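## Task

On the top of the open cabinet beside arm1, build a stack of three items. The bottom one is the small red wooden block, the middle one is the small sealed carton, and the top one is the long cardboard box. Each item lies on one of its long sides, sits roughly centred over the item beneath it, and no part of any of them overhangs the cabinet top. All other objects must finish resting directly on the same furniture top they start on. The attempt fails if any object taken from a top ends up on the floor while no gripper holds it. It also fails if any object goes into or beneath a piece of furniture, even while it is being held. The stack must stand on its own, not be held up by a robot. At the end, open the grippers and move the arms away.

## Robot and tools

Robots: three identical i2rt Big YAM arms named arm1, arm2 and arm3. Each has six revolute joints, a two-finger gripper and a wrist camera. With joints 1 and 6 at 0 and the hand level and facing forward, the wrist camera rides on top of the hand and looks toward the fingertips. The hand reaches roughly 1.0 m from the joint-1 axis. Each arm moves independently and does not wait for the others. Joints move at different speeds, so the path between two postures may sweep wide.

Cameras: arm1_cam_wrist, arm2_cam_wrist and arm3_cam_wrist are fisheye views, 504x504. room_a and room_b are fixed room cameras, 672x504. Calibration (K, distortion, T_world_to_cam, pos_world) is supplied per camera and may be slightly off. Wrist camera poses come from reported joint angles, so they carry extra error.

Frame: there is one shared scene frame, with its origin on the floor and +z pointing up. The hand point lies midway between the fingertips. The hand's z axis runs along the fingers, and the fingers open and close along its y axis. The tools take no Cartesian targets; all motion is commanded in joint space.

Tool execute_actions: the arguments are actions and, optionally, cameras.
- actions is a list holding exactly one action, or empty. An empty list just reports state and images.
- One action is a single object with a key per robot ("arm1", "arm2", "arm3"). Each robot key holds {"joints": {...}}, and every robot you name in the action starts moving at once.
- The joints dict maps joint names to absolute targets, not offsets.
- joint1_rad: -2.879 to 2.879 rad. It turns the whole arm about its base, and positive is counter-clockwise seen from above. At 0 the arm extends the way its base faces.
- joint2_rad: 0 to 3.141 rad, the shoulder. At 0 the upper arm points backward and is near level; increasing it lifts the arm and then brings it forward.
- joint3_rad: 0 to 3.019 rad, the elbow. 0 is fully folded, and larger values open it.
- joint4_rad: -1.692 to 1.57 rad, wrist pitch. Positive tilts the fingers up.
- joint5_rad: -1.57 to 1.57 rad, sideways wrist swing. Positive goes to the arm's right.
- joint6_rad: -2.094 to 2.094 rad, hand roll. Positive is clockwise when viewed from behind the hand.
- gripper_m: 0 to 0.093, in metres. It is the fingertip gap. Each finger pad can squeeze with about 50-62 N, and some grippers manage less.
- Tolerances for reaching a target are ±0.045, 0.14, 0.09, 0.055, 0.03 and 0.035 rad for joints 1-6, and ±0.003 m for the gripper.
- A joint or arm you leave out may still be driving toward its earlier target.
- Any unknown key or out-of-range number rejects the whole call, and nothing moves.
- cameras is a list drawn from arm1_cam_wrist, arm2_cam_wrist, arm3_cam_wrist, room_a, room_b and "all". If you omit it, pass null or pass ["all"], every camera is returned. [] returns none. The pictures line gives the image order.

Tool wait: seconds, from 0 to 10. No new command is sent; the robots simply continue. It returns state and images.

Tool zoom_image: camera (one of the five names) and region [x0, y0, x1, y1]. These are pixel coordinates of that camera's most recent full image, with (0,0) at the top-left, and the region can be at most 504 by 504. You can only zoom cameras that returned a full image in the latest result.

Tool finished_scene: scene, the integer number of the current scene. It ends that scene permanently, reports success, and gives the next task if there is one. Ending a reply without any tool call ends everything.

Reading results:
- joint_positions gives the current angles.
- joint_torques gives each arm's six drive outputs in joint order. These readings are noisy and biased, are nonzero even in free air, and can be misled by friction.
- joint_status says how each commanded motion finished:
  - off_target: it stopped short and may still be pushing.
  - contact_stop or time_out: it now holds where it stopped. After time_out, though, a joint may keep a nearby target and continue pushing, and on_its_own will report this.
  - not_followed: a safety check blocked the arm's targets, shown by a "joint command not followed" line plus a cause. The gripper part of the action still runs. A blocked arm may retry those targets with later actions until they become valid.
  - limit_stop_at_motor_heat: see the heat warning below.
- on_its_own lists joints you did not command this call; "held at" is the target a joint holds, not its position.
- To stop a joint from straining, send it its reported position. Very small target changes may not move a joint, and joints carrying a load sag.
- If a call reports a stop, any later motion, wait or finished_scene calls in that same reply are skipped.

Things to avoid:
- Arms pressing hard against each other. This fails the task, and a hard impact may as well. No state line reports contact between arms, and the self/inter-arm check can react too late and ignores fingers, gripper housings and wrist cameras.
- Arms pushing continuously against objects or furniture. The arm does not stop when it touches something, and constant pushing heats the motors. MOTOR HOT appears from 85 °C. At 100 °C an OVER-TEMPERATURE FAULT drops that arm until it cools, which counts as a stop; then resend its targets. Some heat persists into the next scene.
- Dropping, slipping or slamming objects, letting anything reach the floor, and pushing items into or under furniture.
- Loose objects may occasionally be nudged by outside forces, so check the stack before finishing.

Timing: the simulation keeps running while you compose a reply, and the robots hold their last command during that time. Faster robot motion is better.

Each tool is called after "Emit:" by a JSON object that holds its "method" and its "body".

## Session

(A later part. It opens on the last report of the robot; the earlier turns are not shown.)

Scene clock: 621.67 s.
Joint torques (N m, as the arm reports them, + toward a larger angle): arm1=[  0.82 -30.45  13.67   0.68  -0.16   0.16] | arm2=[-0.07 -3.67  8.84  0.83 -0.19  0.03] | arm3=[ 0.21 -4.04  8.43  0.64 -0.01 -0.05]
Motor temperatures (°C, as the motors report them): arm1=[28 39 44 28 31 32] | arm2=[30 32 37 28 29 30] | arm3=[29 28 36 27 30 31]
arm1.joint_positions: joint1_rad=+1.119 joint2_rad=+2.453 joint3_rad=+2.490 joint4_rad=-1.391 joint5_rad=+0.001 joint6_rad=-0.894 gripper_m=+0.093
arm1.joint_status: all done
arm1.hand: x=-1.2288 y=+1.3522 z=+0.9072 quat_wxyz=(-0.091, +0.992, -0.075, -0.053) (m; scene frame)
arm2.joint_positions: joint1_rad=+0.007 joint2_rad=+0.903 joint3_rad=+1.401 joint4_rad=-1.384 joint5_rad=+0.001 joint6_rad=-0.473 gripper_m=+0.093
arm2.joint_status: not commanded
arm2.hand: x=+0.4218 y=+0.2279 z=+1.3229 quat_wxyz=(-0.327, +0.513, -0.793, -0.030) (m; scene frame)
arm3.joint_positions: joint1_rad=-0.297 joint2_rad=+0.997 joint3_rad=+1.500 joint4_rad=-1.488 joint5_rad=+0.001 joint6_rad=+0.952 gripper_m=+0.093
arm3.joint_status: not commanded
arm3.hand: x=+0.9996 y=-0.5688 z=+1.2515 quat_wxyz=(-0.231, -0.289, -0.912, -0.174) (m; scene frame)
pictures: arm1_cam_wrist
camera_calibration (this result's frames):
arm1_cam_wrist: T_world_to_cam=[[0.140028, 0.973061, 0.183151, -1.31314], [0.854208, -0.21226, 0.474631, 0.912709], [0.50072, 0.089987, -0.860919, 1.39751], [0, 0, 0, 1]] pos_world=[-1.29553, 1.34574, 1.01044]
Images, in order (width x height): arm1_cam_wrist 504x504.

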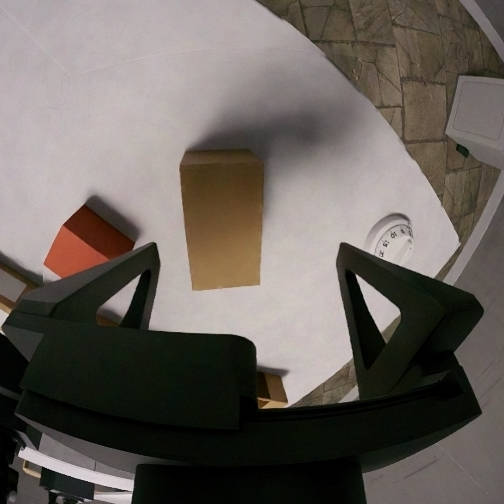

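Emit:
{"method": "execute_actions", "body": {"actions": [{"arm1": {"joints": {"joint2_rad": 2.555}}}], "cameras": ["arm1_cam_wrist"]}}

Scene clock: 631.27 s.
Joint torques (N m, as the arm reports them, + toward a larger angle): arm1=[  0.82 -32.35  12.5    0.54  -0.16   0.13] | arm2=[-0.25 -3.93  8.84  0.87 -0.19  0.01] | arm3=[ 0.59 -4.43  8.37  0.62  0.04 -0.02]
Motor temperatures (°C, as the motors report them): arm1=[28 40 45 28 31 32] | arm2=[30 32 37 28 29 30] | arm3=[29 28 36 27 30 31]
arm1.joint_positions: joint1_rad=+1.119 joint2_rad=+2.576 joint3_rad=+2.502 joint4_rad=-1.391 joint5_rad=+0.001 joint6_rad=-0.893 gripper_m=+0.093
arm1.joint_status: all done
arm1.hand: x=-1.2238 y=+1.3461 z=+0.8183 quat_wxyz=(-0.045, +0.996, -0.076, -0.022) (m; scene frame)
arm2.joint_positions: joint1_rad=+0.007 joint2_rad=+0.903 joint3_rad=+1.401 joint4_rad=-1.384 joint5_rad=+0.001 joint6_rad=-0.473 gripper_m=+0.093
arm2.joint_status: not commanded
arm2.hand: x=+0.4218 y=+0.2279 z=+1.3229 quat_wxyz=(-0.327, +0.513, -0.793, -0.030) (m; scene frame)
arm3.joint_positions: joint1_rad=-0.297 joint2_rad=+0.997 joint3_rad=+1.500 joint4_rad=-1.488 joint5_rad=+0.001 joint6_rad=+0.952 gripper_m=+0.093
arm3.joint_status: not commanded
arm3.hand: x=+0.9996 y=-0.5688 z=+1.2515 quat_wxyz=(-0.231, -0.289, -0.912, -0.174) (m; scene frame)
pictures: arm1_cam_wrist
camera_calibration (this result's frames):
arm1_cam_wrist: T_world_to_cam=[[0.134628, 0.986163, 0.0967396, -1.24513], [0.825758, -0.16562, 0.53916, 0.798912], [0.547721, 0.00729742, -0.836629, 1.46793], [0, 0, 0, 1]] pos_world=[-1.29609, 1.34951, 0.917824]
Images, in order (width x height): arm1_cam_wrist 504x504.

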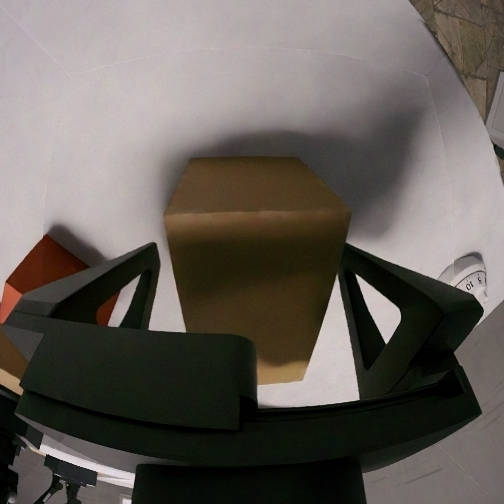

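Emit:
{"method": "execute_actions", "body": {"actions": [{"arm1": {"joints": {"gripper_m": 0.04}}}], "cameras": []}}

Emit:
{"method": "execute_actions", "body": {"actions": [{"arm1": {"joints": {"joint2_rad": 2.40}}}], "cameras": ["arm1_cam_wrist"]}}

Scene clock: 638.73 s.
Joint torques (N m, as the arm reports them, + toward a larger angle): arm1=[  0.8  -31.95  12.48   0.52  -0.16   0.13] | arm2=[-0.42 -3.53  8.93  0.78 -0.17  0.  ] | arm3=[-0.07 -3.81  8.35  0.76 -0.02  0.03]
Motor temperatures (°C, as the motors report them): arm1=[28 41 45 28 31 32] | arm2=[30 32 37 28 29 30] | arm3=[29 28 36 27 30 31]
arm1.joint_positions: joint1_rad=+1.119 joint2_rad=+2.575 joint3_rad=+2.502 joint4_rad=-1.391 joint5_rad=+0.001 joint6_rad=-0.893 gripper_m=+0.051
arm1.joint_status: gripper_m off_target (ended at +0.051, target +0.040)
arm1.hand: x=-1.2238 y=+1.3461 z=+0.8186 quat_wxyz=(-0.045, +0.996, -0.077, -0.022) (m; scene frame)
arm2.joint_positions: joint1_rad=+0.007 joint2_rad=+0.903 joint3_rad=+1.401 joint4_rad=-1.384 joint5_rad=+0.001 joint6_rad=-0.473 gripper_m=+0.093
arm2.joint_status: not commanded
arm2.hand: x=+0.4218 y=+0.2279 z=+1.3229 quat_wxyz=(-0.327, +0.513, -0.793, -0.030) (m; scene frame)
arm3.joint_positions: joint1_rad=-0.297 joint2_rad=+0.997 joint3_rad=+1.500 joint4_rad=-1.488 joint5_rad=+0.001 joint6_rad=+0.952 gripper_m=+0.093
arm3.joint_status: not commanded
arm3.hand: x=+0.9996 y=-0.5688 z=+1.2515 quat_wxyz=(-0.231, -0.289, -0.912, -0.174) (m; scene frame)
pictures: none
No camera images: the call's "cameras" was empty. Leave "cameras" out to get every camera's image.

Scene clock: 640.13 s.
Joint torques (N m, as the arm reports them, + toward a larger angle): arm1=[  0.81 -29.77  12.49   0.84  -0.15   0.14] | arm2=[ 0.1  -3.76  8.95  0.89 -0.21  0.01] | arm3=[ 0.13 -4.13  8.47  0.66  0.03  0.  ]
Motor temperatures (°C, as the motors report them): arm1=[28 41 45 28 31 32] | arm2=[30 32 37 28 29 30] | arm3=[29 28 36 27 30 31]
arm1.joint_positions: joint1_rad=+1.119 joint2_rad=+2.408 joint3_rad=+2.504 joint4_rad=-1.391 joint5_rad=+0.001 joint6_rad=-0.893 gripper_m=+0.051
arm1.joint_status: all done
arm1.hand: x=-1.2314 y=+1.3554 z=+0.9485 quat_wxyz=(-0.115, +0.988, -0.075, -0.069) (m; scene frame)
arm2.joint_positions: joint1_rad=+0.007 joint2_rad=+0.903 joint3_rad=+1.401 joint4_rad=-1.384 joint5_rad=+0.001 joint6_rad=-0.473 gripper_m=+0.093
arm2.joint_status: not commanded
arm2.hand: x=+0.4218 y=+0.2279 z=+1.3229 quat_wxyz=(-0.327, +0.513, -0.793, -0.030) (m; scene frame)
arm3.joint_positions: joint1_rad=-0.297 joint2_rad=+0.997 joint3_rad=+1.500 joint4_rad=-1.488 joint5_rad=+0.001 joint6_rad=+0.952 gripper_m=+0.093
arm3.joint_status: not commanded
arm3.hand: x=+0.9996 y=-0.5688 z=+1.2515 quat_wxyz=(-0.231, -0.289, -0.912, -0.174) (m; scene frame)
pictures: arm1_cam_wrist
camera_calibration (this result's frames):
arm1_cam_wrist: T_world_to_cam=[[0.146436, 0.962437, 0.228628, -1.34434], [0.86783, -0.235917, 0.43728, 0.980289], [0.474792, 0.134377, -0.869779, 1.35032], [0, 0, 0, 1]] pos_world=[-1.29499, 1.34366, 1.05317]
Images, in order (width x height): arm1_cam_wrist 504x504.

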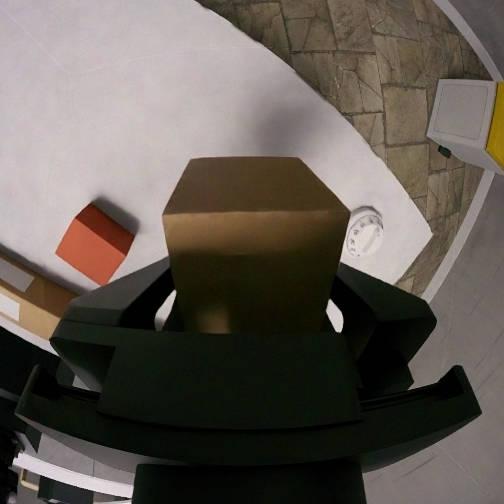

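Emit:
{"method": "execute_actions", "body": {"actions": [{"arm1": {"joints": {"joint1_rad": 1.176, "joint2_rad": 2.13, "joint3_rad": 2.14, "joint4_rad": -1.49, "joint5_rad": -0.066, "joint6_rad": -1.785}}}], "cameras": ["arm1_cam_wrist"]}}

Scene clock: 658.70 s.
Joint torques (N m, as the arm reports them, + toward a larger angle): arm1=[ -0.65 -26.23  10.22   0.    -0.23  -0.14] | arm2=[-0.1  -3.75  8.91  0.84 -0.23  0.02] | arm3=[ 0.51 -4.03  8.4   0.46  0.03  0.  ]
Motor temperatures (°C, as the motors report them): arm1=[28 41 45 28 31 32] | arm2=[30 32 37 28 29 30] | arm3=[29 28 36 27 30 31]
arm1.joint_positions: joint1_rad=+1.185 joint2_rad=+2.134 joint3_rad=+2.130 joint4_rad=-1.486 joint5_rad=-0.065 joint6_rad=-1.771 gripper_m=+0.051
arm1.joint_status: all done
arm1.hand: x=-1.2236 y=+1.2277 z=+0.9828 quat_wxyz=(-0.030, +0.922, +0.386, -0.032) (m; scene frame)
arm2.joint_positions: joint1_rad=+0.007 joint2_rad=+0.903 joint3_rad=+1.401 joint4_rad=-1.384 joint5_rad=+0.001 joint6_rad=-0.473 gripper_m=+0.093
arm2.joint_status: not commanded
arm2.hand: x=+0.4218 y=+0.2279 z=+1.3229 quat_wxyz=(-0.327, +0.513, -0.793, -0.030) (m; scene frame)
arm3.joint_positions: joint1_rad=-0.297 joint2_rad=+0.997 joint3_rad=+1.500 joint4_rad=-1.488 joint5_rad=+0.001 joint6_rad=+0.952 gripper_m=+0.093
arm3.joint_status: not commanded
arm3.hand: x=+0.9996 y=-0.5688 z=+1.2515 quat_wxyz=(-0.231, -0.289, -0.912, -0.174) (m; scene frame)
pictures: arm1_cam_wrist
camera_calibration (this result's frames):
arm1_cam_wrist: T_world_to_cam=[[-0.722064, 0.68583, 0.0908869, -1.81813], [0.610026, 0.569203, 0.55125, -0.487488], [0.326331, 0.453481, -0.829375, 0.780554], [0, 0, 0, 1]] pos_world=[-1.27015, 1.17044, 1.08134]
Images, in order (width x height): arm1_cam_wrist 504x504.

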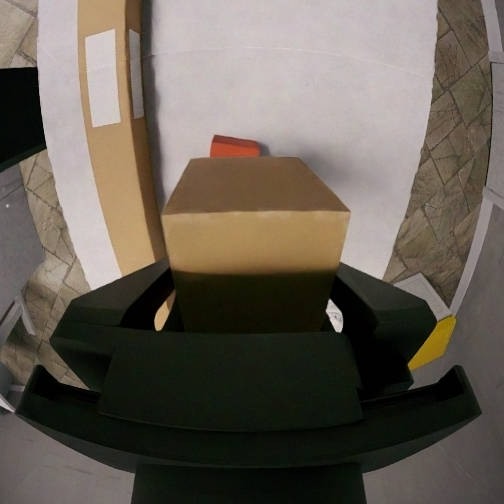

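Emit:
{"method": "zoom_image", "body": {"camera": "arm1_cam_wrist", "region": [180, 110, 310, 180]}}

Region (180, 110, 310, 180) of arm1_cam_wrist's 504x504 image, scaled by 3.877, with more detail than that image has; it fills the top 271 rows of this view, and the rest is white.

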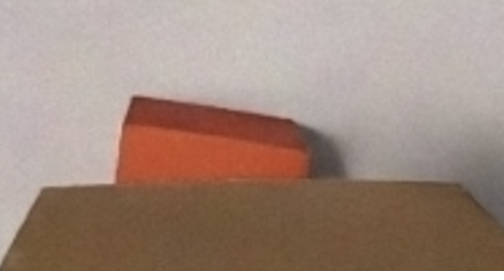

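Emit:
{"method": "execute_actions", "body": {"actions": [{"arm1": {"joints": {"joint2_rad": 2.17, "joint3_rad": 1.907, "joint4_rad": -1.20}}}], "cameras": ["arm1_cam_wrist"]}}

Scene clock: 672.70 s.
Joint torques (N m, as the arm reports them, + toward a larger angle): arm1=[ -0.78 -27.17   9.81   0.5   -0.21  -0.13] | arm2=[-0.26 -3.71  8.96  0.82 -0.19  0.02] | arm3=[-0.24 -4.05  8.42  0.68  0.   -0.01]
Motor temperatures (°C, as the motors report them): arm1=[28 40 44 28 31 32] | arm2=[30 32 37 28 29 30] | arm3=[29 28 36 27 30 31]
arm1.joint_positions: joint1_rad=+1.185 joint2_rad=+2.187 joint3_rad=+1.896 joint4_rad=-1.209 joint5_rad=-0.066 joint6_rad=-1.772 gripper_m=+0.049
arm1.joint_status: all done
arm1.hand: x=-1.2193 y=+1.2248 z=+0.8606 quat_wxyz=(-0.026, +0.922, +0.386, -0.031) (m; scene frame)
arm2.joint_positions: joint1_rad=+0.007 joint2_rad=+0.903 joint3_rad=+1.401 joint4_rad=-1.384 joint5_rad=+0.001 joint6_rad=-0.473 gripper_m=+0.093
arm2.joint_status: not commanded
arm2.hand: x=+0.4218 y=+0.2279 z=+1.3229 quat_wxyz=(-0.327, +0.513, -0.793, -0.030) (m; scene frame)
arm3.joint_positions: joint1_rad=-0.297 joint2_rad=+0.997 joint3_rad=+1.500 joint4_rad=-1.488 joint5_rad=+0.001 joint6_rad=+0.952 gripper_m=+0.093
arm3.joint_status: not commanded
arm3.hand: x=+0.9996 y=-0.5688 z=+1.2515 quat_wxyz=(-0.231, -0.289, -0.912, -0.174) (m; scene frame)
pictures: arm1_cam_wrist
camera_calibration (this result's frames):
arm1_cam_wrist: T_world_to_cam=[[-0.722943, 0.686054, 0.0817471, -1.79541], [0.606893, 0.574024, 0.549707, -0.42946], [0.330204, 0.447018, -0.831348, 0.693472], [0, 0, 0, 1]] pos_world=[-1.26633, 1.16828, 0.959363]
Images, in order (width x height): arm1_cam_wrist 504x504.

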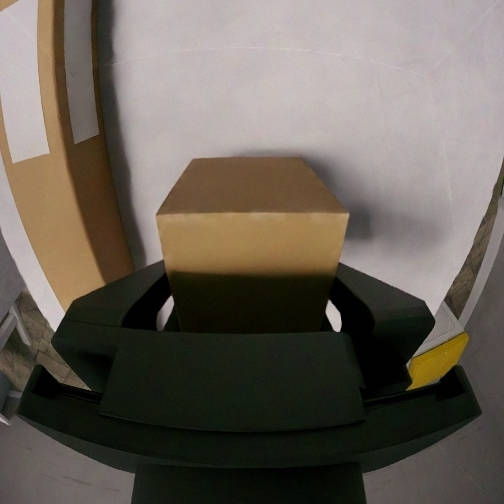

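Emit:
{"method": "execute_actions", "body": {"actions": [{"arm1": {"joints": {"joint2_rad": 2.187, "joint3_rad": 2.07, "joint4_rad": -1.362, "joint5_rad": -0.05}}}], "cameras": []}}

Scene clock: 680.17 s.
Joint torques (N m, as the arm reports them, + toward a larger angle): arm1=[ -0.58 -27.52  12.94  -0.2   -0.11  -0.13] | arm2=[ 0.07 -3.94  9.04  0.83 -0.2   0.  ] | arm3=[-0.15 -3.99  8.45  0.57  0.06 -0.04]
Motor temperatures (°C, as the motors report them): arm1=[28 40 44 28 31 32] | arm2=[30 31 37 28 29 30] | arm3=[29 28 36 27 30 31]
arm1.joint_positions: joint1_rad=+1.185 joint2_rad=+2.199 joint3_rad=+2.029 joint4_rad=-1.355 joint5_rad=-0.052 joint6_rad=-1.772 gripper_m=+0.049
arm1.joint_status: all done
arm1.hand: x=-1.2222 y=+1.2323 z=+0.9015 quat_wxyz=(-0.015, +0.922, +0.385, -0.022) (m; scene frame)
arm2.joint_positions: joint1_rad=+0.007 joint2_rad=+0.903 joint3_rad=+1.401 joint4_rad=-1.384 joint5_rad=+0.001 joint6_rad=-0.473 gripper_m=+0.093
arm2.joint_status: not commanded
arm2.hand: x=+0.4218 y=+0.2279 z=+1.3229 quat_wxyz=(-0.327, +0.513, -0.793, -0.030) (m; scene frame)
arm3.joint_positions: joint1_rad=-0.297 joint2_rad=+0.997 joint3_rad=+1.500 joint4_rad=-1.488 joint5_rad=+0.001 joint6_rad=+0.952 gripper_m=+0.093
arm3.joint_status: not commanded
arm3.hand: x=+0.9996 y=-0.5688 z=+1.2515 quat_wxyz=(-0.231, -0.289, -0.912, -0.174) (m; scene frame)
pictures: none
No camera images: the call's "cameras" was empty. Leave "cameras" out to get every camera's image.

Emit:
{"method": "execute_actions", "body": {"actions": [{"arm1": {"joints": {"joint2_rad": 2.248}}}], "cameras": ["arm1_cam_wrist", "room_a"]}}

Scene clock: 683.30 s.
Joint torques (N m, as the arm reports them, + toward a larger angle): arm1=[ -0.54 -27.35  12.63  -0.32  -0.12  -0.14] | arm2=[-0.19 -3.6   8.89  0.87 -0.19  0.01] | arm3=[-0.08 -4.35  8.45  0.59 -0.02 -0.04]
Motor temperatures (°C, as the motors report them): arm1=[28 40 44 28 31 32] | arm2=[30 31 37 28 29 30] | arm3=[29 28 36 27 30 31]
arm1.joint_positions: joint1_rad=+1.185 joint2_rad=+2.261 joint3_rad=+2.029 joint4_rad=-1.355 joint5_rad=-0.052 joint6_rad=-1.772 gripper_m=+0.049
arm1.joint_status: all done
arm1.hand: x=-1.2195 y=+1.2292 z=+0.8610 quat_wxyz=(+0.015, +0.923, +0.385, -0.016) (m; scene frame)
arm2.joint_positions: joint1_rad=+0.007 joint2_rad=+0.903 joint3_rad=+1.401 joint4_rad=-1.384 joint5_rad=+0.001 joint6_rad=-0.473 gripper_m=+0.093
arm2.joint_status: not commanded
arm2.hand: x=+0.4218 y=+0.2279 z=+1.3229 quat_wxyz=(-0.327, +0.513, -0.793, -0.030) (m; scene frame)
arm3.joint_positions: joint1_rad=-0.297 joint2_rad=+0.997 joint3_rad=+1.500 joint4_rad=-1.488 joint5_rad=+0.001 joint6_rad=+0.952 gripper_m=+0.093
arm3.joint_status: not commanded
arm3.hand: x=+0.9996 y=-0.5688 z=+1.2515 quat_wxyz=(-0.231, -0.289, -0.912, -0.174) (m; scene frame)
pictures: arm1_cam_wrist, room_a
camera_calibration (this result's frames):
arm1_cam_wrist: T_world_to_cam=[[-0.724184, 0.689583, -0.00564621, -1.72915], [0.575106, 0.60844, 0.546857, -0.510715], [0.380539, 0.392778, -0.837207, 0.824919], [0, 0, 0, 1]] pos_world=[-1.27242, 1.17912, 0.960153]
Images, in order (width x height): arm1_cam_wrist 504x504, room_a 672x504.

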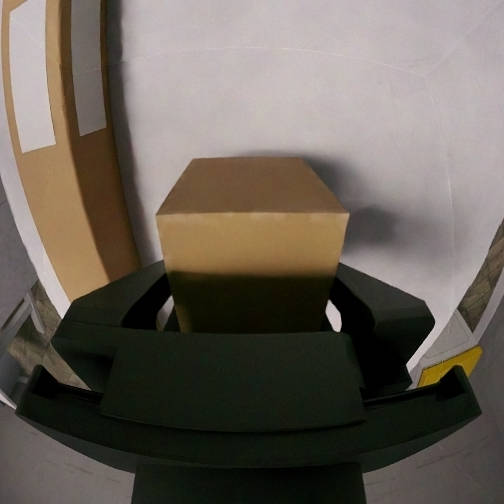

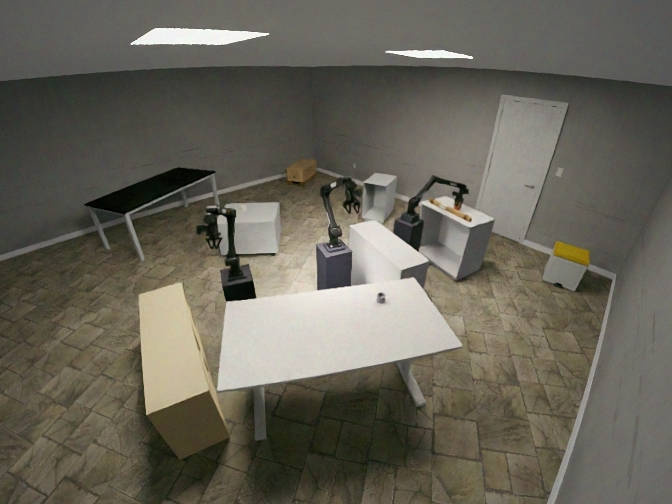

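Emit:
{"method": "execute_actions", "body": {"actions": [{"arm1": {"joints": {"joint2_rad": 2.264}}}], "cameras": ["arm1_cam_wrist"]}}

Scene clock: 686.73 s.
Joint torques (N m, as the arm reports them, + toward a larger angle): arm1=[ -0.67 -26.22  12.6   -0.32  -0.12  -0.14] | arm2=[ 0.1  -3.81  8.97  1.   -0.22  0.02] | arm3=[-0.02 -4.4   8.4   0.63  0.01 -0.01]
Motor temperatures (°C, as the motors report them): arm1=[28 41 44 28 31 32] | arm2=[30 31 37 28 29 30] | arm3=[29 28 36 27 30 31]
arm1.joint_positions: joint1_rad=+1.185 joint2_rad=+2.261 joint3_rad=+2.029 joint4_rad=-1.355 joint5_rad=-0.052 joint6_rad=-1.772 gripper_m=+0.049
arm1.joint_status: all done
arm1.hand: x=-1.2195 y=+1.2292 z=+0.8610 quat_wxyz=(+0.015, +0.923, +0.385, -0.016) (m; scene frame)
arm2.joint_positions: joint1_rad=+0.007 joint2_rad=+0.903 joint3_rad=+1.401 joint4_rad=-1.384 joint5_rad=+0.001 joint6_rad=-0.473 gripper_m=+0.093
arm2.joint_status: not commanded
arm2.hand: x=+0.4218 y=+0.2279 z=+1.3229 quat_wxyz=(-0.327, +0.513, -0.793, -0.030) (m; scene frame)
arm3.joint_positions: joint1_rad=-0.297 joint2_rad=+0.997 joint3_rad=+1.500 joint4_rad=-1.488 joint5_rad=+0.001 joint6_rad=+0.952 gripper_m=+0.093
arm3.joint_status: not commanded
arm3.hand: x=+0.9996 y=-0.5688 z=+1.2515 quat_wxyz=(-0.231, -0.289, -0.912, -0.174) (m; scene frame)
pictures: arm1_cam_wrist
camera_calibration (this result's frames):
arm1_cam_wrist: T_world_to_cam=[[-0.724184, 0.689583, -0.00564621, -1.72915], [0.575106, 0.60844, 0.546857, -0.510715], [0.380539, 0.392778, -0.837207, 0.824919], [0, 0, 0, 1]] pos_world=[-1.27242, 1.17912, 0.960153]
Images, in order (width x height): arm1_cam_wrist 504x504.

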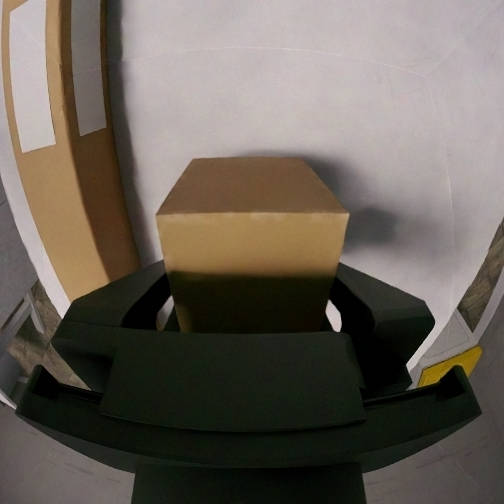

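Emit:
{"method": "execute_actions", "body": {"actions": [{"arm1": {"joints": {"gripper_m": 0.093}}}], "cameras": ["arm1_cam_wrist"]}}

Emit:
{"method": "execute_actions", "body": {"actions": [{"arm1": {"joints": {"joint2_rad": 2.02}}}], "cameras": ["arm1_cam_wrist", "room_a"]}}

Scene clock: 689.23 s.
Joint torques (N m, as the arm reports them, + toward a larger angle): arm1=[ -0.67 -26.05  12.54  -0.32  -0.12  -0.13] | arm2=[-0.06 -3.59  8.83  0.82 -0.23  0.  ] | arm3=[ 0.3  -4.08  8.52  0.64 -0.02 -0.03]
Motor temperatures (°C, as the motors report them): arm1=[28 41 44 28 31 32] | arm2=[30 31 37 28 29 30] | arm3=[29 28 36 27 30 31]
arm1.joint_positions: joint1_rad=+1.185 joint2_rad=+2.261 joint3_rad=+2.029 joint4_rad=-1.355 joint5_rad=-0.052 joint6_rad=-1.772 gripper_m=+0.093
arm1.joint_status: all done
arm1.hand: x=-1.2195 y=+1.2292 z=+0.8610 quat_wxyz=(+0.015, +0.923, +0.385, -0.016) (m; scene frame)
arm2.joint_positions: joint1_rad=+0.007 joint2_rad=+0.903 joint3_rad=+1.401 joint4_rad=-1.384 joint5_rad=+0.001 joint6_rad=-0.473 gripper_m=+0.093
arm2.joint_status: not commanded
arm2.hand: x=+0.4218 y=+0.2279 z=+1.3229 quat_wxyz=(-0.327, +0.513, -0.793, -0.030) (m; scene frame)
arm3.joint_positions: joint1_rad=-0.297 joint2_rad=+0.997 joint3_rad=+1.500 joint4_rad=-1.488 joint5_rad=+0.001 joint6_rad=+0.952 gripper_m=+0.093
arm3.joint_status: not commanded
arm3.hand: x=+0.9996 y=-0.5688 z=+1.2515 quat_wxyz=(-0.231, -0.289, -0.912, -0.174) (m; scene frame)
pictures: arm1_cam_wrist
camera_calibration (this result's frames):
arm1_cam_wrist: T_world_to_cam=[[-0.724447, 0.689307, -0.00563014, -1.72914], [0.574883, 0.608656, 0.546853, -0.511248], [0.380376, 0.392929, -0.83721, 0.824538], [0, 0, 0, 1]] pos_world=[-1.2724, 1.1791, 0.960153]
Images, in order (width x height): arm1_cam_wrist 504x504.

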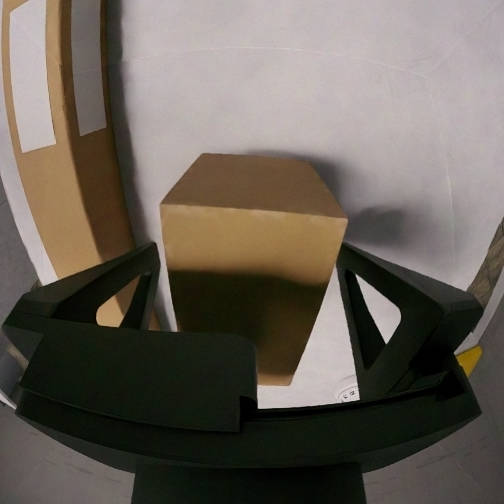

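Scene clock: 690.77 s.
Joint torques (N m, as the arm reports them, + toward a larger angle): arm1=[ -0.61 -25.53  11.31   0.19  -0.12  -0.11] | arm2=[ 0.02 -3.37  8.93  0.83 -0.21  0.02] | arm3=[ 0.27 -3.66  8.51  0.58  0.    0.  ]
Motor temperatures (°C, as the motors report them): arm1=[28 41 44 28 31 32] | arm2=[30 31 37 28 29 30] | arm3=[29 28 36 27 30 31]
arm1.joint_positions: joint1_rad=+1.185 joint2_rad=+2.028 joint3_rad=+2.053 joint4_rad=-1.356 joint5_rad=-0.052 joint6_rad=-1.772 gripper_m=+0.093
arm1.joint_status: all done
arm1.hand: x=-1.2260 y=+1.2347 z=+1.0262 quat_wxyz=(-0.110, +0.915, +0.386, -0.041) (m; scene frame)
arm2.joint_positions: joint1_rad=+0.007 joint2_rad=+0.903 joint3_rad=+1.401 joint4_rad=-1.384 joint5_rad=+0.001 joint6_rad=-0.473 gripper_m=+0.093
arm2.joint_status: not commanded
arm2.hand: x=+0.4218 y=+0.2279 z=+1.3229 quat_wxyz=(-0.327, +0.513, -0.793, -0.030) (m; scene frame)
arm3.joint_positions: joint1_rad=-0.297 joint2_rad=+0.997 joint3_rad=+1.500 joint4_rad=-1.488 joint5_rad=+0.001 joint6_rad=+0.952 gripper_m=+0.093
arm3.joint_status: not commanded
arm3.hand: x=+0.9996 y=-0.5688 z=+1.2515 quat_wxyz=(-0.231, -0.289, -0.912, -0.174) (m; scene frame)
pictures: arm1_cam_wrist, room_a
camera_calibration (this result's frames):
arm1_cam_wrist: T_world_to_cam=[[-0.710085, 0.661551, 0.241098, -1.93807], [0.653119, 0.490901, 0.576586, -0.390427], [0.263086, 0.566891, -0.780653, 0.546533], [0, 0, 0, 1]] pos_world=[-1.26499, 1.16397, 1.11903]
Images, in order (width x height): arm1_cam_wrist 504x504, room_a 672x504.

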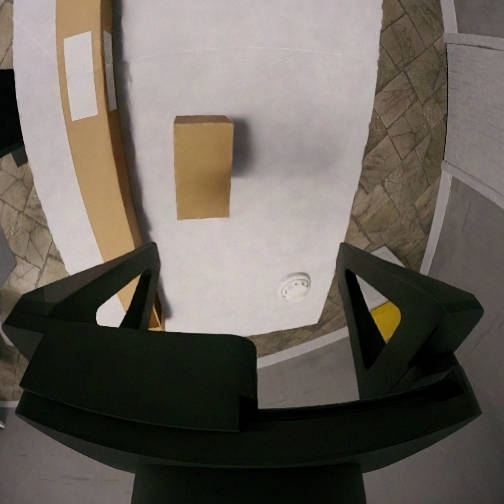

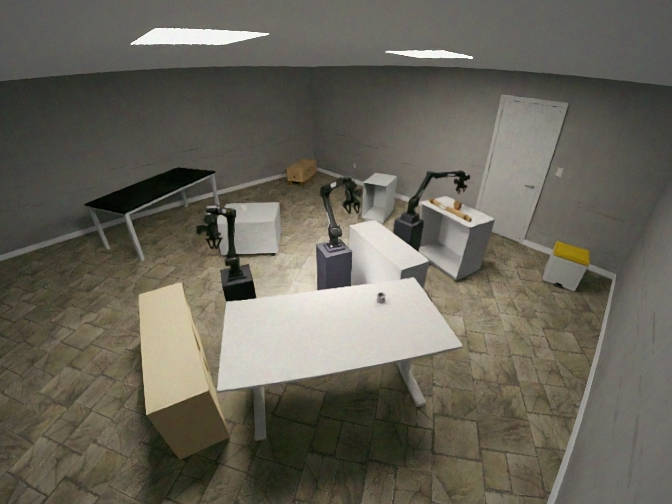

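Emit:
{"method": "execute_actions", "body": {"actions": [{"arm1": {"joints": {"joint1_rad": 1.197, "joint2_rad": 1.80, "joint3_rad": 1.70, "joint4_rad": -1.40, "joint5_rad": 0.002, "joint6_rad": -1.75}}}], "cameras": []}}

Emit:
{"method": "execute_actions", "body": {"actions": [{"arm1": {"joints": {"joint2_rad": 1.88, "joint3_rad": 1.468, "joint4_rad": -1.06}}}], "cameras": ["arm1_cam_wrist"]}}

Scene clock: 714.27 s.
Joint torques (N m, as the arm reports them, + toward a larger angle): arm1=[  1.21 -20.72   9.95  -0.03  -0.07   0.13] | arm2=[ 0.02 -3.85  8.88  0.97 -0.19  0.04] | arm3=[ 0.28 -3.92  8.46  0.64 -0.01 -0.01]
Motor temperatures (°C, as the motors report them): arm1=[28 40 44 28 31 32] | arm2=[30 31 37 28 29 30] | arm3=[29 28 36 27 30 31]
arm1.joint_positions: joint1_rad=+1.185 joint2_rad=+1.800 joint3_rad=+1.694 joint4_rad=-1.396 joint5_rad=+0.000 joint6_rad=-1.764 gripper_m=+0.093
arm1.joint_status: all done
arm1.hand: x=-1.1520 y=+1.1403 z=+1.0137 quat_wxyz=(-0.031, +0.924, +0.381, +0.001) (m; scene frame)
arm2.joint_positions: joint1_rad=+0.007 joint2_rad=+0.903 joint3_rad=+1.401 joint4_rad=-1.384 joint5_rad=+0.001 joint6_rad=-0.473 gripper_m=+0.093
arm2.joint_status: not commanded
arm2.hand: x=+0.4218 y=+0.2279 z=+1.3229 quat_wxyz=(-0.327, +0.513, -0.793, -0.030) (m; scene frame)
arm3.joint_positions: joint1_rad=-0.297 joint2_rad=+0.997 joint3_rad=+1.500 joint4_rad=-1.488 joint5_rad=+0.001 joint6_rad=+0.952 gripper_m=+0.093
arm3.joint_status: not commanded
arm3.hand: x=+0.9996 y=-0.5688 z=+1.2515 quat_wxyz=(-0.231, -0.289, -0.912, -0.174) (m; scene frame)
pictures: none
No camera images: the call's "cameras" was empty. Leave "cameras" out to get every camera's image.

Scene clock: 715.47 s.
Joint torques (N m, as the arm reports them, + toward a larger angle): arm1=[  1.16 -22.27  10.08   0.44  -0.08   0.13] | arm2=[ 0.14 -3.7   8.83  0.76 -0.24  0.01] | arm3=[-0.4  -3.42  8.56  0.67 -0.04  0.  ]
Motor temperatures (°C, as the motors report them): arm1=[28 40 44 28 31 32] | arm2=[30 31 37 28 29 30] | arm3=[29 28 36 27 30 31]
arm1.joint_positions: joint1_rad=+1.185 joint2_rad=+1.896 joint3_rad=+1.449 joint4_rad=-1.069 joint5_rad=+0.000 joint6_rad=-1.763 gripper_m=+0.093
arm1.joint_status: all done
arm1.hand: x=-1.1468 y=+1.1362 z=+0.8733 quat_wxyz=(-0.025, +0.924, +0.381, +0.002) (m; scene frame)
arm2.joint_positions: joint1_rad=+0.007 joint2_rad=+0.903 joint3_rad=+1.401 joint4_rad=-1.384 joint5_rad=+0.001 joint6_rad=-0.473 gripper_m=+0.093
arm2.joint_status: not commanded
arm2.hand: x=+0.4218 y=+0.2279 z=+1.3229 quat_wxyz=(-0.327, +0.513, -0.793, -0.030) (m; scene frame)
arm3.joint_positions: joint1_rad=-0.297 joint2_rad=+0.997 joint3_rad=+1.500 joint4_rad=-1.488 joint5_rad=+0.001 joint6_rad=+0.952 gripper_m=+0.093
arm3.joint_status: not commanded
arm3.hand: x=+0.9996 y=-0.5688 z=+1.2515 quat_wxyz=(-0.231, -0.289, -0.912, -0.174) (m; scene frame)
pictures: arm1_cam_wrist
camera_calibration (this result's frames):
arm1_cam_wrist: T_world_to_cam=[[-0.718462, 0.693535, 0.0531166, -1.6616], [0.578113, 0.552935, 0.60004, -0.482643], [0.386779, 0.461814, -0.798204, 0.738776], [0, 0, 0, 1]] pos_world=[-1.20052, 1.07807, 0.967559]
Images, in order (width x height): arm1_cam_wrist 504x504.

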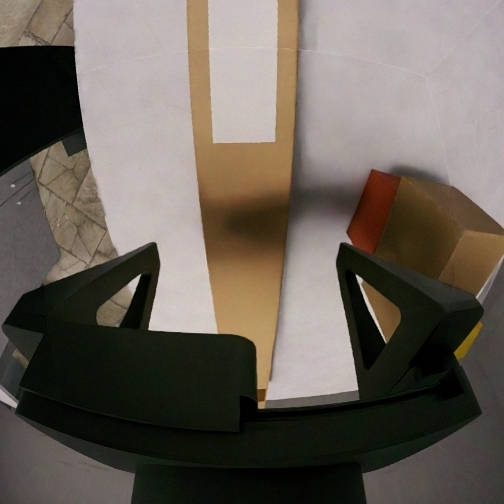

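Emit:
{"method": "execute_actions", "body": {"actions": [{"arm1": {"joints": {"joint1_rad": 1.21, "joint2_rad": 1.985, "joint4_rad": -1.02}}}], "cameras": ["arm1_cam_wrist"]}}

Scene clock: 719.30 s.
Joint torques (N m, as the arm reports them, + toward a larger angle): arm1=[  0.76 -22.36   9.49   0.28  -0.09   0.12] | arm2=[-0.24 -3.55  8.93  0.83 -0.21  0.03] | arm3=[ 0.13 -3.99  8.51  0.65  0.03 -0.02]
Motor temperatures (°C, as the motors report them): arm1=[28 40 44 28 31 32] | arm2=[30 31 37 28 29 30] | arm3=[29 28 36 27 30 31]
arm1.joint_positions: joint1_rad=+1.203 joint2_rad=+2.000 joint3_rad=+1.449 joint4_rad=-1.027 joint5_rad=+0.000 joint6_rad=-1.763 gripper_m=+0.093
arm1.joint_status: all done
arm1.hand: x=-1.1540 y=+1.1302 z=+0.8168 quat_wxyz=(+0.006, +0.921, +0.389, +0.008) (m; scene frame)
arm2.joint_positions: joint1_rad=+0.007 joint2_rad=+0.903 joint3_rad=+1.401 joint4_rad=-1.384 joint5_rad=+0.001 joint6_rad=-0.473 gripper_m=+0.093
arm2.joint_status: not commanded
arm2.hand: x=+0.4218 y=+0.2279 z=+1.3229 quat_wxyz=(-0.327, +0.513, -0.793, -0.030) (m; scene frame)
arm3.joint_positions: joint1_rad=-0.297 joint2_rad=+0.997 joint3_rad=+1.500 joint4_rad=-1.488 joint5_rad=+0.001 joint6_rad=+0.952 gripper_m=+0.093
arm3.joint_status: not commanded
arm3.hand: x=+0.9996 y=-0.5688 z=+1.2515 quat_wxyz=(-0.231, -0.289, -0.912, -0.174) (m; scene frame)
pictures: arm1_cam_wrist
camera_calibration (this result's frames):
arm1_cam_wrist: T_world_to_cam=[[-0.730976, 0.682349, -0.00858813, -1.61103], [0.54723, 0.593653, 0.590014, -0.514712], [0.407694, 0.426586, -0.807348, 0.770641], [0, 0, 0, 1]] pos_world=[-1.21014, 1.0761, 0.912027]
Images, in order (width x height): arm1_cam_wrist 504x504.

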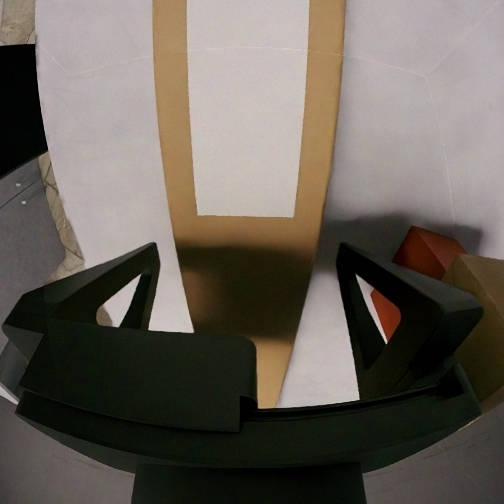

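Emit:
{"method": "execute_actions", "body": {"actions": [{"arm1": {"joints": {"joint2_rad": 2.02, "gripper_m": 0.04}}}], "cameras": ["arm1_cam_wrist"]}}

Scene clock: 723.37 s.
Joint torques (N m, as the arm reports them, + toward a larger angle): arm1=[  0.76 -20.08   9.48   0.27  -0.09   0.11] | arm2=[ 0.06 -3.49  8.95  0.78 -0.22  0.  ] | arm3=[ 0.34 -4.05  8.43  0.55  0.01 -0.03]
Motor temperatures (°C, as the motors report them): arm1=[28 40 43 28 31 32] | arm2=[30 31 37 28 29 30] | arm3=[29 28 36 27 30 31]
arm1.joint_positions: joint1_rad=+1.203 joint2_rad=+2.002 joint3_rad=+1.449 joint4_rad=-1.027 joint5_rad=+0.000 joint6_rad=-1.762 gripper_m=+0.049
arm1.joint_status: gripper_m off_target (ended at +0.049, target +0.040); the others done
arm1.hand: x=-1.1538 y=+1.1301 z=+0.8153 quat_wxyz=(+0.007, +0.921, +0.389, +0.009) (m; scene frame)
arm2.joint_positions: joint1_rad=+0.007 joint2_rad=+0.903 joint3_rad=+1.401 joint4_rad=-1.384 joint5_rad=+0.001 joint6_rad=-0.473 gripper_m=+0.093
arm2.joint_status: not commanded
arm2.hand: x=+0.4218 y=+0.2279 z=+1.3229 quat_wxyz=(-0.327, +0.513, -0.793, -0.030) (m; scene frame)
arm3.joint_positions: joint1_rad=-0.297 joint2_rad=+0.997 joint3_rad=+1.500 joint4_rad=-1.488 joint5_rad=+0.001 joint6_rad=+0.952 gripper_m=+0.093
arm3.joint_status: not commanded
arm3.hand: x=+0.9996 y=-0.5688 z=+1.2515 quat_wxyz=(-0.231, -0.289, -0.912, -0.174) (m; scene frame)
pictures: arm1_cam_wrist
camera_calibration (this result's frames):
arm1_cam_wrist: T_world_to_cam=[[-0.730428, 0.682909, -0.010525, -1.60927], [0.546865, 0.594011, 0.589991, -0.514701], [0.409162, 0.42519, -0.807341, 0.772708], [0, 0, 0, 1]] pos_world=[-1.21015, 1.07618, 0.91057]
Images, in order (width x height): arm1_cam_wrist 504x504.

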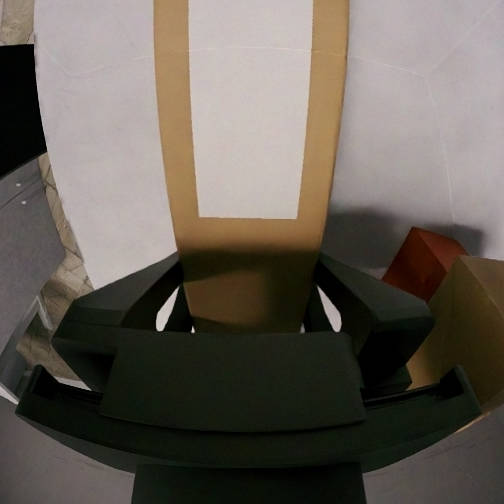

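Emit:
{"method": "execute_actions", "body": {"actions": [{"arm1": {"joints": {"joint2_rad": 1.72, "joint4_rad": -1.2}}}], "cameras": []}}

Emit:
{"method": "execute_actions", "body": {"actions": [{"arm1": {"joints": {"joint2_rad": 1.97, "joint3_rad": 2.152, "joint4_rad": -1.487}}}], "cameras": []}}

Emit:
{"method": "execute_actions", "body": {"actions": [{"arm1": {"joints": {"joint2_rad": 2.16}}}], "cameras": ["arm1_cam_wrist", "room_a", "room_b"]}}

Scene clock: 736.27 s.
Joint torques (N m, as the arm reports them, + toward a larger angle): arm1=[  0.81 -19.62  10.74  -0.07  -0.11   0.12] | arm2=[-0.32 -3.87  8.95  0.83 -0.19  0.01] | arm3=[-0.14 -3.87  8.52  0.59  0.   -0.02]
Motor temperatures (°C, as the motors report them): arm1=[28 39 43 28 31 32] | arm2=[30 31 37 28 29 30] | arm3=[29 28 36 27 30 31]
arm1.joint_positions: joint1_rad=+1.203 joint2_rad=+1.729 joint3_rad=+1.448 joint4_rad=-1.194 joint5_rad=+0.001 joint6_rad=-1.762 gripper_m=+0.049
arm1.joint_status: all done
arm1.hand: x=-1.1414 y=+1.1090 z=+0.9592 quat_wxyz=(-0.044, +0.920, +0.389, -0.002) (m; scene frame)
arm2.joint_positions: joint1_rad=+0.007 joint2_rad=+0.903 joint3_rad=+1.401 joint4_rad=-1.384 joint5_rad=+0.001 joint6_rad=-0.473 gripper_m=+0.093
arm2.joint_status: not commanded
arm2.hand: x=+0.4218 y=+0.2279 z=+1.3229 quat_wxyz=(-0.327, +0.513, -0.793, -0.030) (m; scene frame)
arm3.joint_positions: joint1_rad=-0.297 joint2_rad=+0.997 joint3_rad=+1.500 joint4_rad=-1.488 joint5_rad=+0.001 joint6_rad=+0.952 gripper_m=+0.093
arm3.joint_status: not commanded
arm3.hand: x=+0.9996 y=-0.5688 z=+1.2515 quat_wxyz=(-0.231, -0.289, -0.912, -0.174) (m; scene frame)
pictures: none
No camera images: the call's "cameras" was empty. Leave "cameras" out to get every camera's image.

Scene clock: 737.93 s.
Joint torques (N m, as the arm reports them, + toward a larger angle): arm1=[  0.74 -23.98  12.71   0.19  -0.11   0.13] | arm2=[-0.48 -3.93  8.84  0.86 -0.18  0.05] | arm3=[ 0.   -3.88  8.47  0.6   0.03  0.  ]
Motor temperatures (°C, as the motors report them): arm1=[28 39 43 28 31 32] | arm2=[30 31 37 28 29 30] | arm3=[29 28 36 27 30 31]
arm1.joint_positions: joint1_rad=+1.203 joint2_rad=+1.967 joint3_rad=+2.118 joint4_rad=-1.481 joint5_rad=+0.001 joint6_rad=-1.762 gripper_m=+0.049
arm1.joint_status: all done
arm1.hand: x=-1.2165 y=+1.2138 z=+1.0870 quat_wxyz=(-0.115, +0.915, +0.387, -0.017) (m; scene frame)
arm2.joint_positions: joint1_rad=+0.007 joint2_rad=+0.903 joint3_rad=+1.401 joint4_rad=-1.384 joint5_rad=+0.001 joint6_rad=-0.473 gripper_m=+0.093
arm2.joint_status: not commanded
arm2.hand: x=+0.4218 y=+0.2279 z=+1.3229 quat_wxyz=(-0.327, +0.513, -0.793, -0.030) (m; scene frame)
arm3.joint_positions: joint1_rad=-0.297 joint2_rad=+0.997 joint3_rad=+1.500 joint4_rad=-1.488 joint5_rad=+0.001 joint6_rad=+0.952 gripper_m=+0.093
arm3.joint_status: not commanded
arm3.hand: x=+0.9996 y=-0.5688 z=+1.2515 quat_wxyz=(-0.231, -0.289, -0.912, -0.174) (m; scene frame)
pictures: none
No camera images: the call's "cameras" was empty. Leave "cameras" out to get every camera's image.

Scene clock: 739.23 s.
Joint torques (N m, as the arm reports them, + toward a larger angle): arm1=[  0.72 -26.75  11.94  -0.14  -0.12   0.11] | arm2=[-0.05 -3.93  8.86  0.88 -0.23  0.01] | arm3=[ 0.55 -3.3   8.44  0.6   0.   -0.01]
Motor temperatures (°C, as the motors report them): arm1=[28 40 43 28 31 32] | arm2=[30 31 37 28 29 30] | arm3=[29 28 36 27 30 31]
arm1.joint_positions: joint1_rad=+1.203 joint2_rad=+2.176 joint3_rad=+2.124 joint4_rad=-1.482 joint5_rad=+0.001 joint6_rad=-1.762 gripper_m=+0.049
arm1.joint_status: all done
arm1.hand: x=-1.2236 y=+1.2275 z=+0.9525 quat_wxyz=(-0.015, +0.921, +0.389, +0.005) (m; scene frame)
arm2.joint_positions: joint1_rad=+0.007 joint2_rad=+0.903 joint3_rad=+1.401 joint4_rad=-1.384 joint5_rad=+0.001 joint6_rad=-0.473 gripper_m=+0.093
arm2.joint_status: not commanded
arm2.hand: x=+0.4218 y=+0.2279 z=+1.3229 quat_wxyz=(-0.327, +0.513, -0.793, -0.030) (m; scene frame)
arm3.joint_positions: joint1_rad=-0.297 joint2_rad=+0.997 joint3_rad=+1.500 joint4_rad=-1.488 joint5_rad=+0.001 joint6_rad=+0.952 gripper_m=+0.093
arm3.joint_status: not commanded
arm3.hand: x=+0.9996 y=-0.5688 z=+1.2515 quat_wxyz=(-0.231, -0.289, -0.912, -0.174) (m; scene frame)
pictures: arm1_cam_wrist, room_a, room_b
camera_calibration (this result's frames):
arm1_cam_wrist: T_world_to_cam=[[-0.730309, 0.68229, 0.0336106, -1.76646], [0.561558, 0.571609, 0.598261, -0.577734], [0.388975, 0.455789, -0.800596, 0.80192], [0, 0, 0, 1]] pos_world=[-1.27756, 1.16997, 1.04702]
Images, in order (width x height): arm1_cam_wrist 504x504, room_a 672x504, room_b 672x504.

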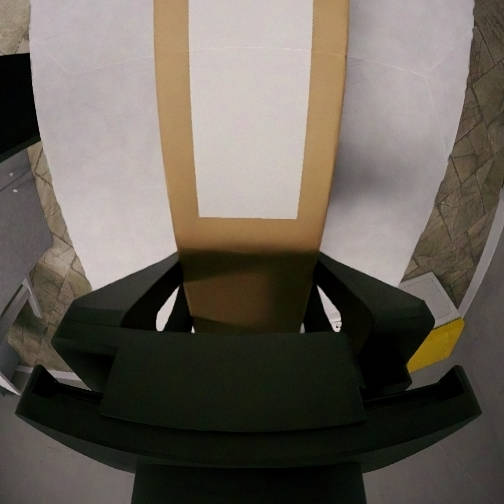

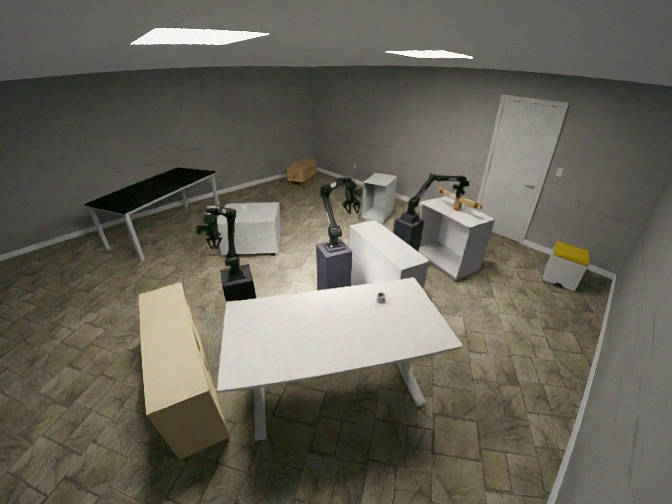

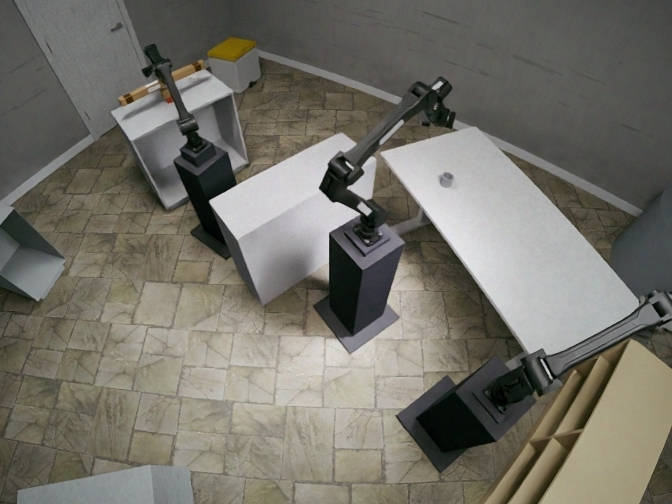

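Emit:
{"method": "execute_actions", "body": {"actions": [{"arm1": {"joints": {"joint2_rad": 2.204}}}], "cameras": ["arm1_cam_wrist", "room_a"]}}

Scene clock: 742.93 s.
Joint torques (N m, as the arm reports them, + toward a larger angle): arm1=[  0.73 -26.02  11.71  -0.18  -0.13   0.11] | arm2=[ 0.01 -3.34  8.84  0.86 -0.21  0.02] | arm3=[ 0.57 -3.76  8.4   0.51  0.01  0.01]
Motor temperatures (°C, as the motors report them): arm1=[28 40 44 28 31 32] | arm2=[30 31 37 28 29 30] | arm3=[29 28 36 27 30 31]
arm1.joint_positions: joint1_rad=+1.203 joint2_rad=+2.205 joint3_rad=+2.124 joint4_rad=-1.482 joint5_rad=+0.001 joint6_rad=-1.762 gripper_m=+0.049
arm1.joint_status: all done
arm1.hand: x=-1.2233 y=+1.2275 z=+0.9331 quat_wxyz=(-0.001, +0.921, +0.389, +0.008) (m; scene frame)
arm2.joint_positions: joint1_rad=+0.007 joint2_rad=+0.903 joint3_rad=+1.401 joint4_rad=-1.384 joint5_rad=+0.001 joint6_rad=-0.473 gripper_m=+0.093
arm2.joint_status: not commanded
arm2.hand: x=+0.4218 y=+0.2279 z=+1.3229 quat_wxyz=(-0.327, +0.513, -0.793, -0.030) (m; scene frame)
arm3.joint_positions: joint1_rad=-0.297 joint2_rad=+0.997 joint3_rad=+1.500 joint4_rad=-1.488 joint5_rad=+0.001 joint6_rad=+0.952 gripper_m=+0.093
arm3.joint_status: not commanded
arm3.hand: x=+0.9996 y=-0.5688 z=+1.2515 quat_wxyz=(-0.231, -0.289, -0.912, -0.174) (m; scene frame)
pictures: arm1_cam_wrist, room_a
camera_calibration (this result's frames):
arm1_cam_wrist: T_world_to_cam=[[-0.730351, 0.683055, 0.00490225, -1.73972], [0.551806, 0.585754, 0.593634, -0.591265], [0.402613, 0.436266, -0.80472, 0.830739], [0, 0, 0, 1]] pos_world=[-1.27881, 1.17224, 1.02804]
Images, in order (width x height): arm1_cam_wrist 504x504, room_a 672x504.

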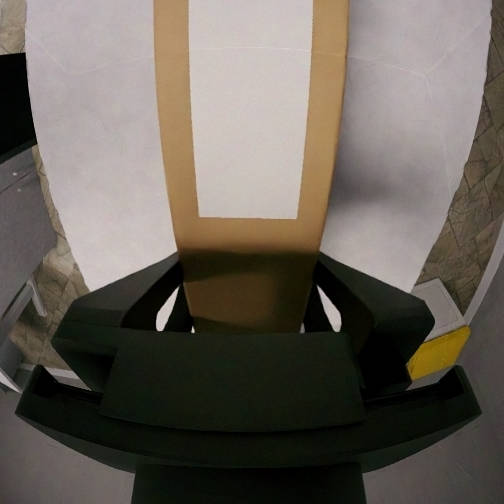

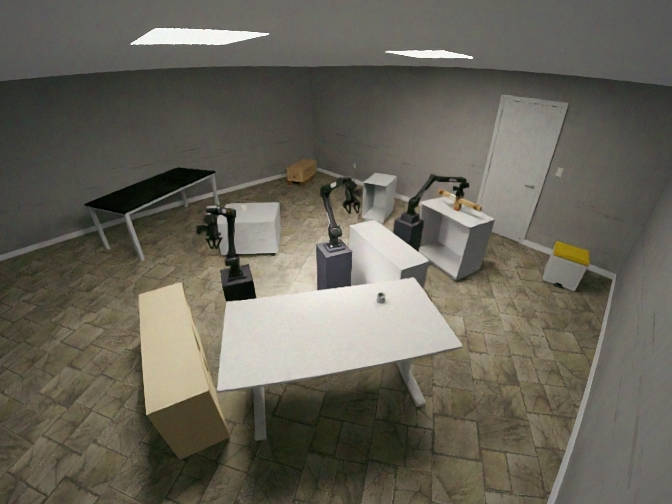

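Still ~8 mm above; lower a bit more.

Emit:
{"method": "execute_actions", "body": {"actions": [{"arm1": {"joints": {"joint2_rad": 2.228}}}], "cameras": ["arm1_cam_wrist"]}}

Scene clock: 745.17 s.
Joint torques (N m, as the arm reports them, + toward a larger angle): arm1=[  0.73 -25.53  11.74  -0.2   -0.14   0.11] | arm2=[ 0.12 -3.64  8.87  0.74 -0.22  0.01] | arm3=[ 0.34 -3.88  8.23  0.51  0.01 -0.01]
Motor temperatures (°C, as the motors report them): arm1=[28 40 44 28 31 32] | arm2=[30 31 37 28 29 30] | arm3=[29 28 36 27 30 31]
arm1.joint_positions: joint1_rad=+1.203 joint2_rad=+2.219 joint3_rad=+2.124 joint4_rad=-1.483 joint5_rad=+0.001 joint6_rad=-1.762 gripper_m=+0.049
arm1.joint_status: all done
arm1.hand: x=-1.2229 y=+1.2272 z=+0.9240 quat_wxyz=(+0.006, +0.921, +0.389, +0.009) (m; scene frame)
arm2.joint_positions: joint1_rad=+0.007 joint2_rad=+0.903 joint3_rad=+1.401 joint4_rad=-1.384 joint5_rad=+0.001 joint6_rad=-0.473 gripper_m=+0.093
arm2.joint_status: not commanded
arm2.hand: x=+0.4218 y=+0.2279 z=+1.3229 quat_wxyz=(-0.327, +0.513, -0.793, -0.030) (m; scene frame)
arm3.joint_positions: joint1_rad=-0.297 joint2_rad=+0.997 joint3_rad=+1.500 joint4_rad=-1.488 joint5_rad=+0.001 joint6_rad=+0.952 gripper_m=+0.093
arm3.joint_status: not commanded
arm3.hand: x=+0.9996 y=-0.5688 z=+1.2515 quat_wxyz=(-0.231, -0.289, -0.912, -0.174) (m; scene frame)
pictures: arm1_cam_wrist
camera_calibration (this result's frames):
arm1_cam_wrist: T_world_to_cam=[[-0.729939, 0.683454, -0.00889208, -1.7265], [0.547376, 0.592298, 0.591238, -0.597144], [0.409351, 0.4267, -0.806448, 0.844988], [0, 0, 0, 1]] pos_world=[-1.27927, 1.17311, 1.01914]
Images, in order (width x height): arm1_cam_wrist 504x504.

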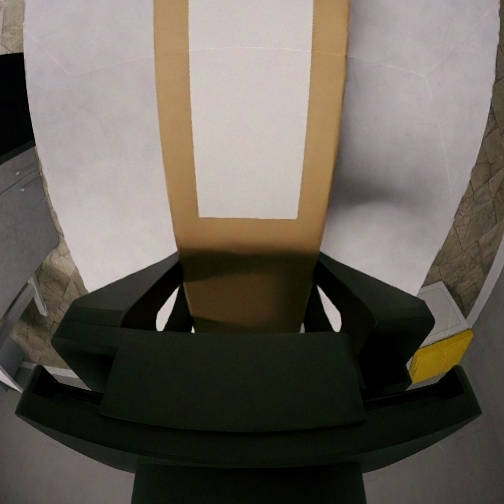

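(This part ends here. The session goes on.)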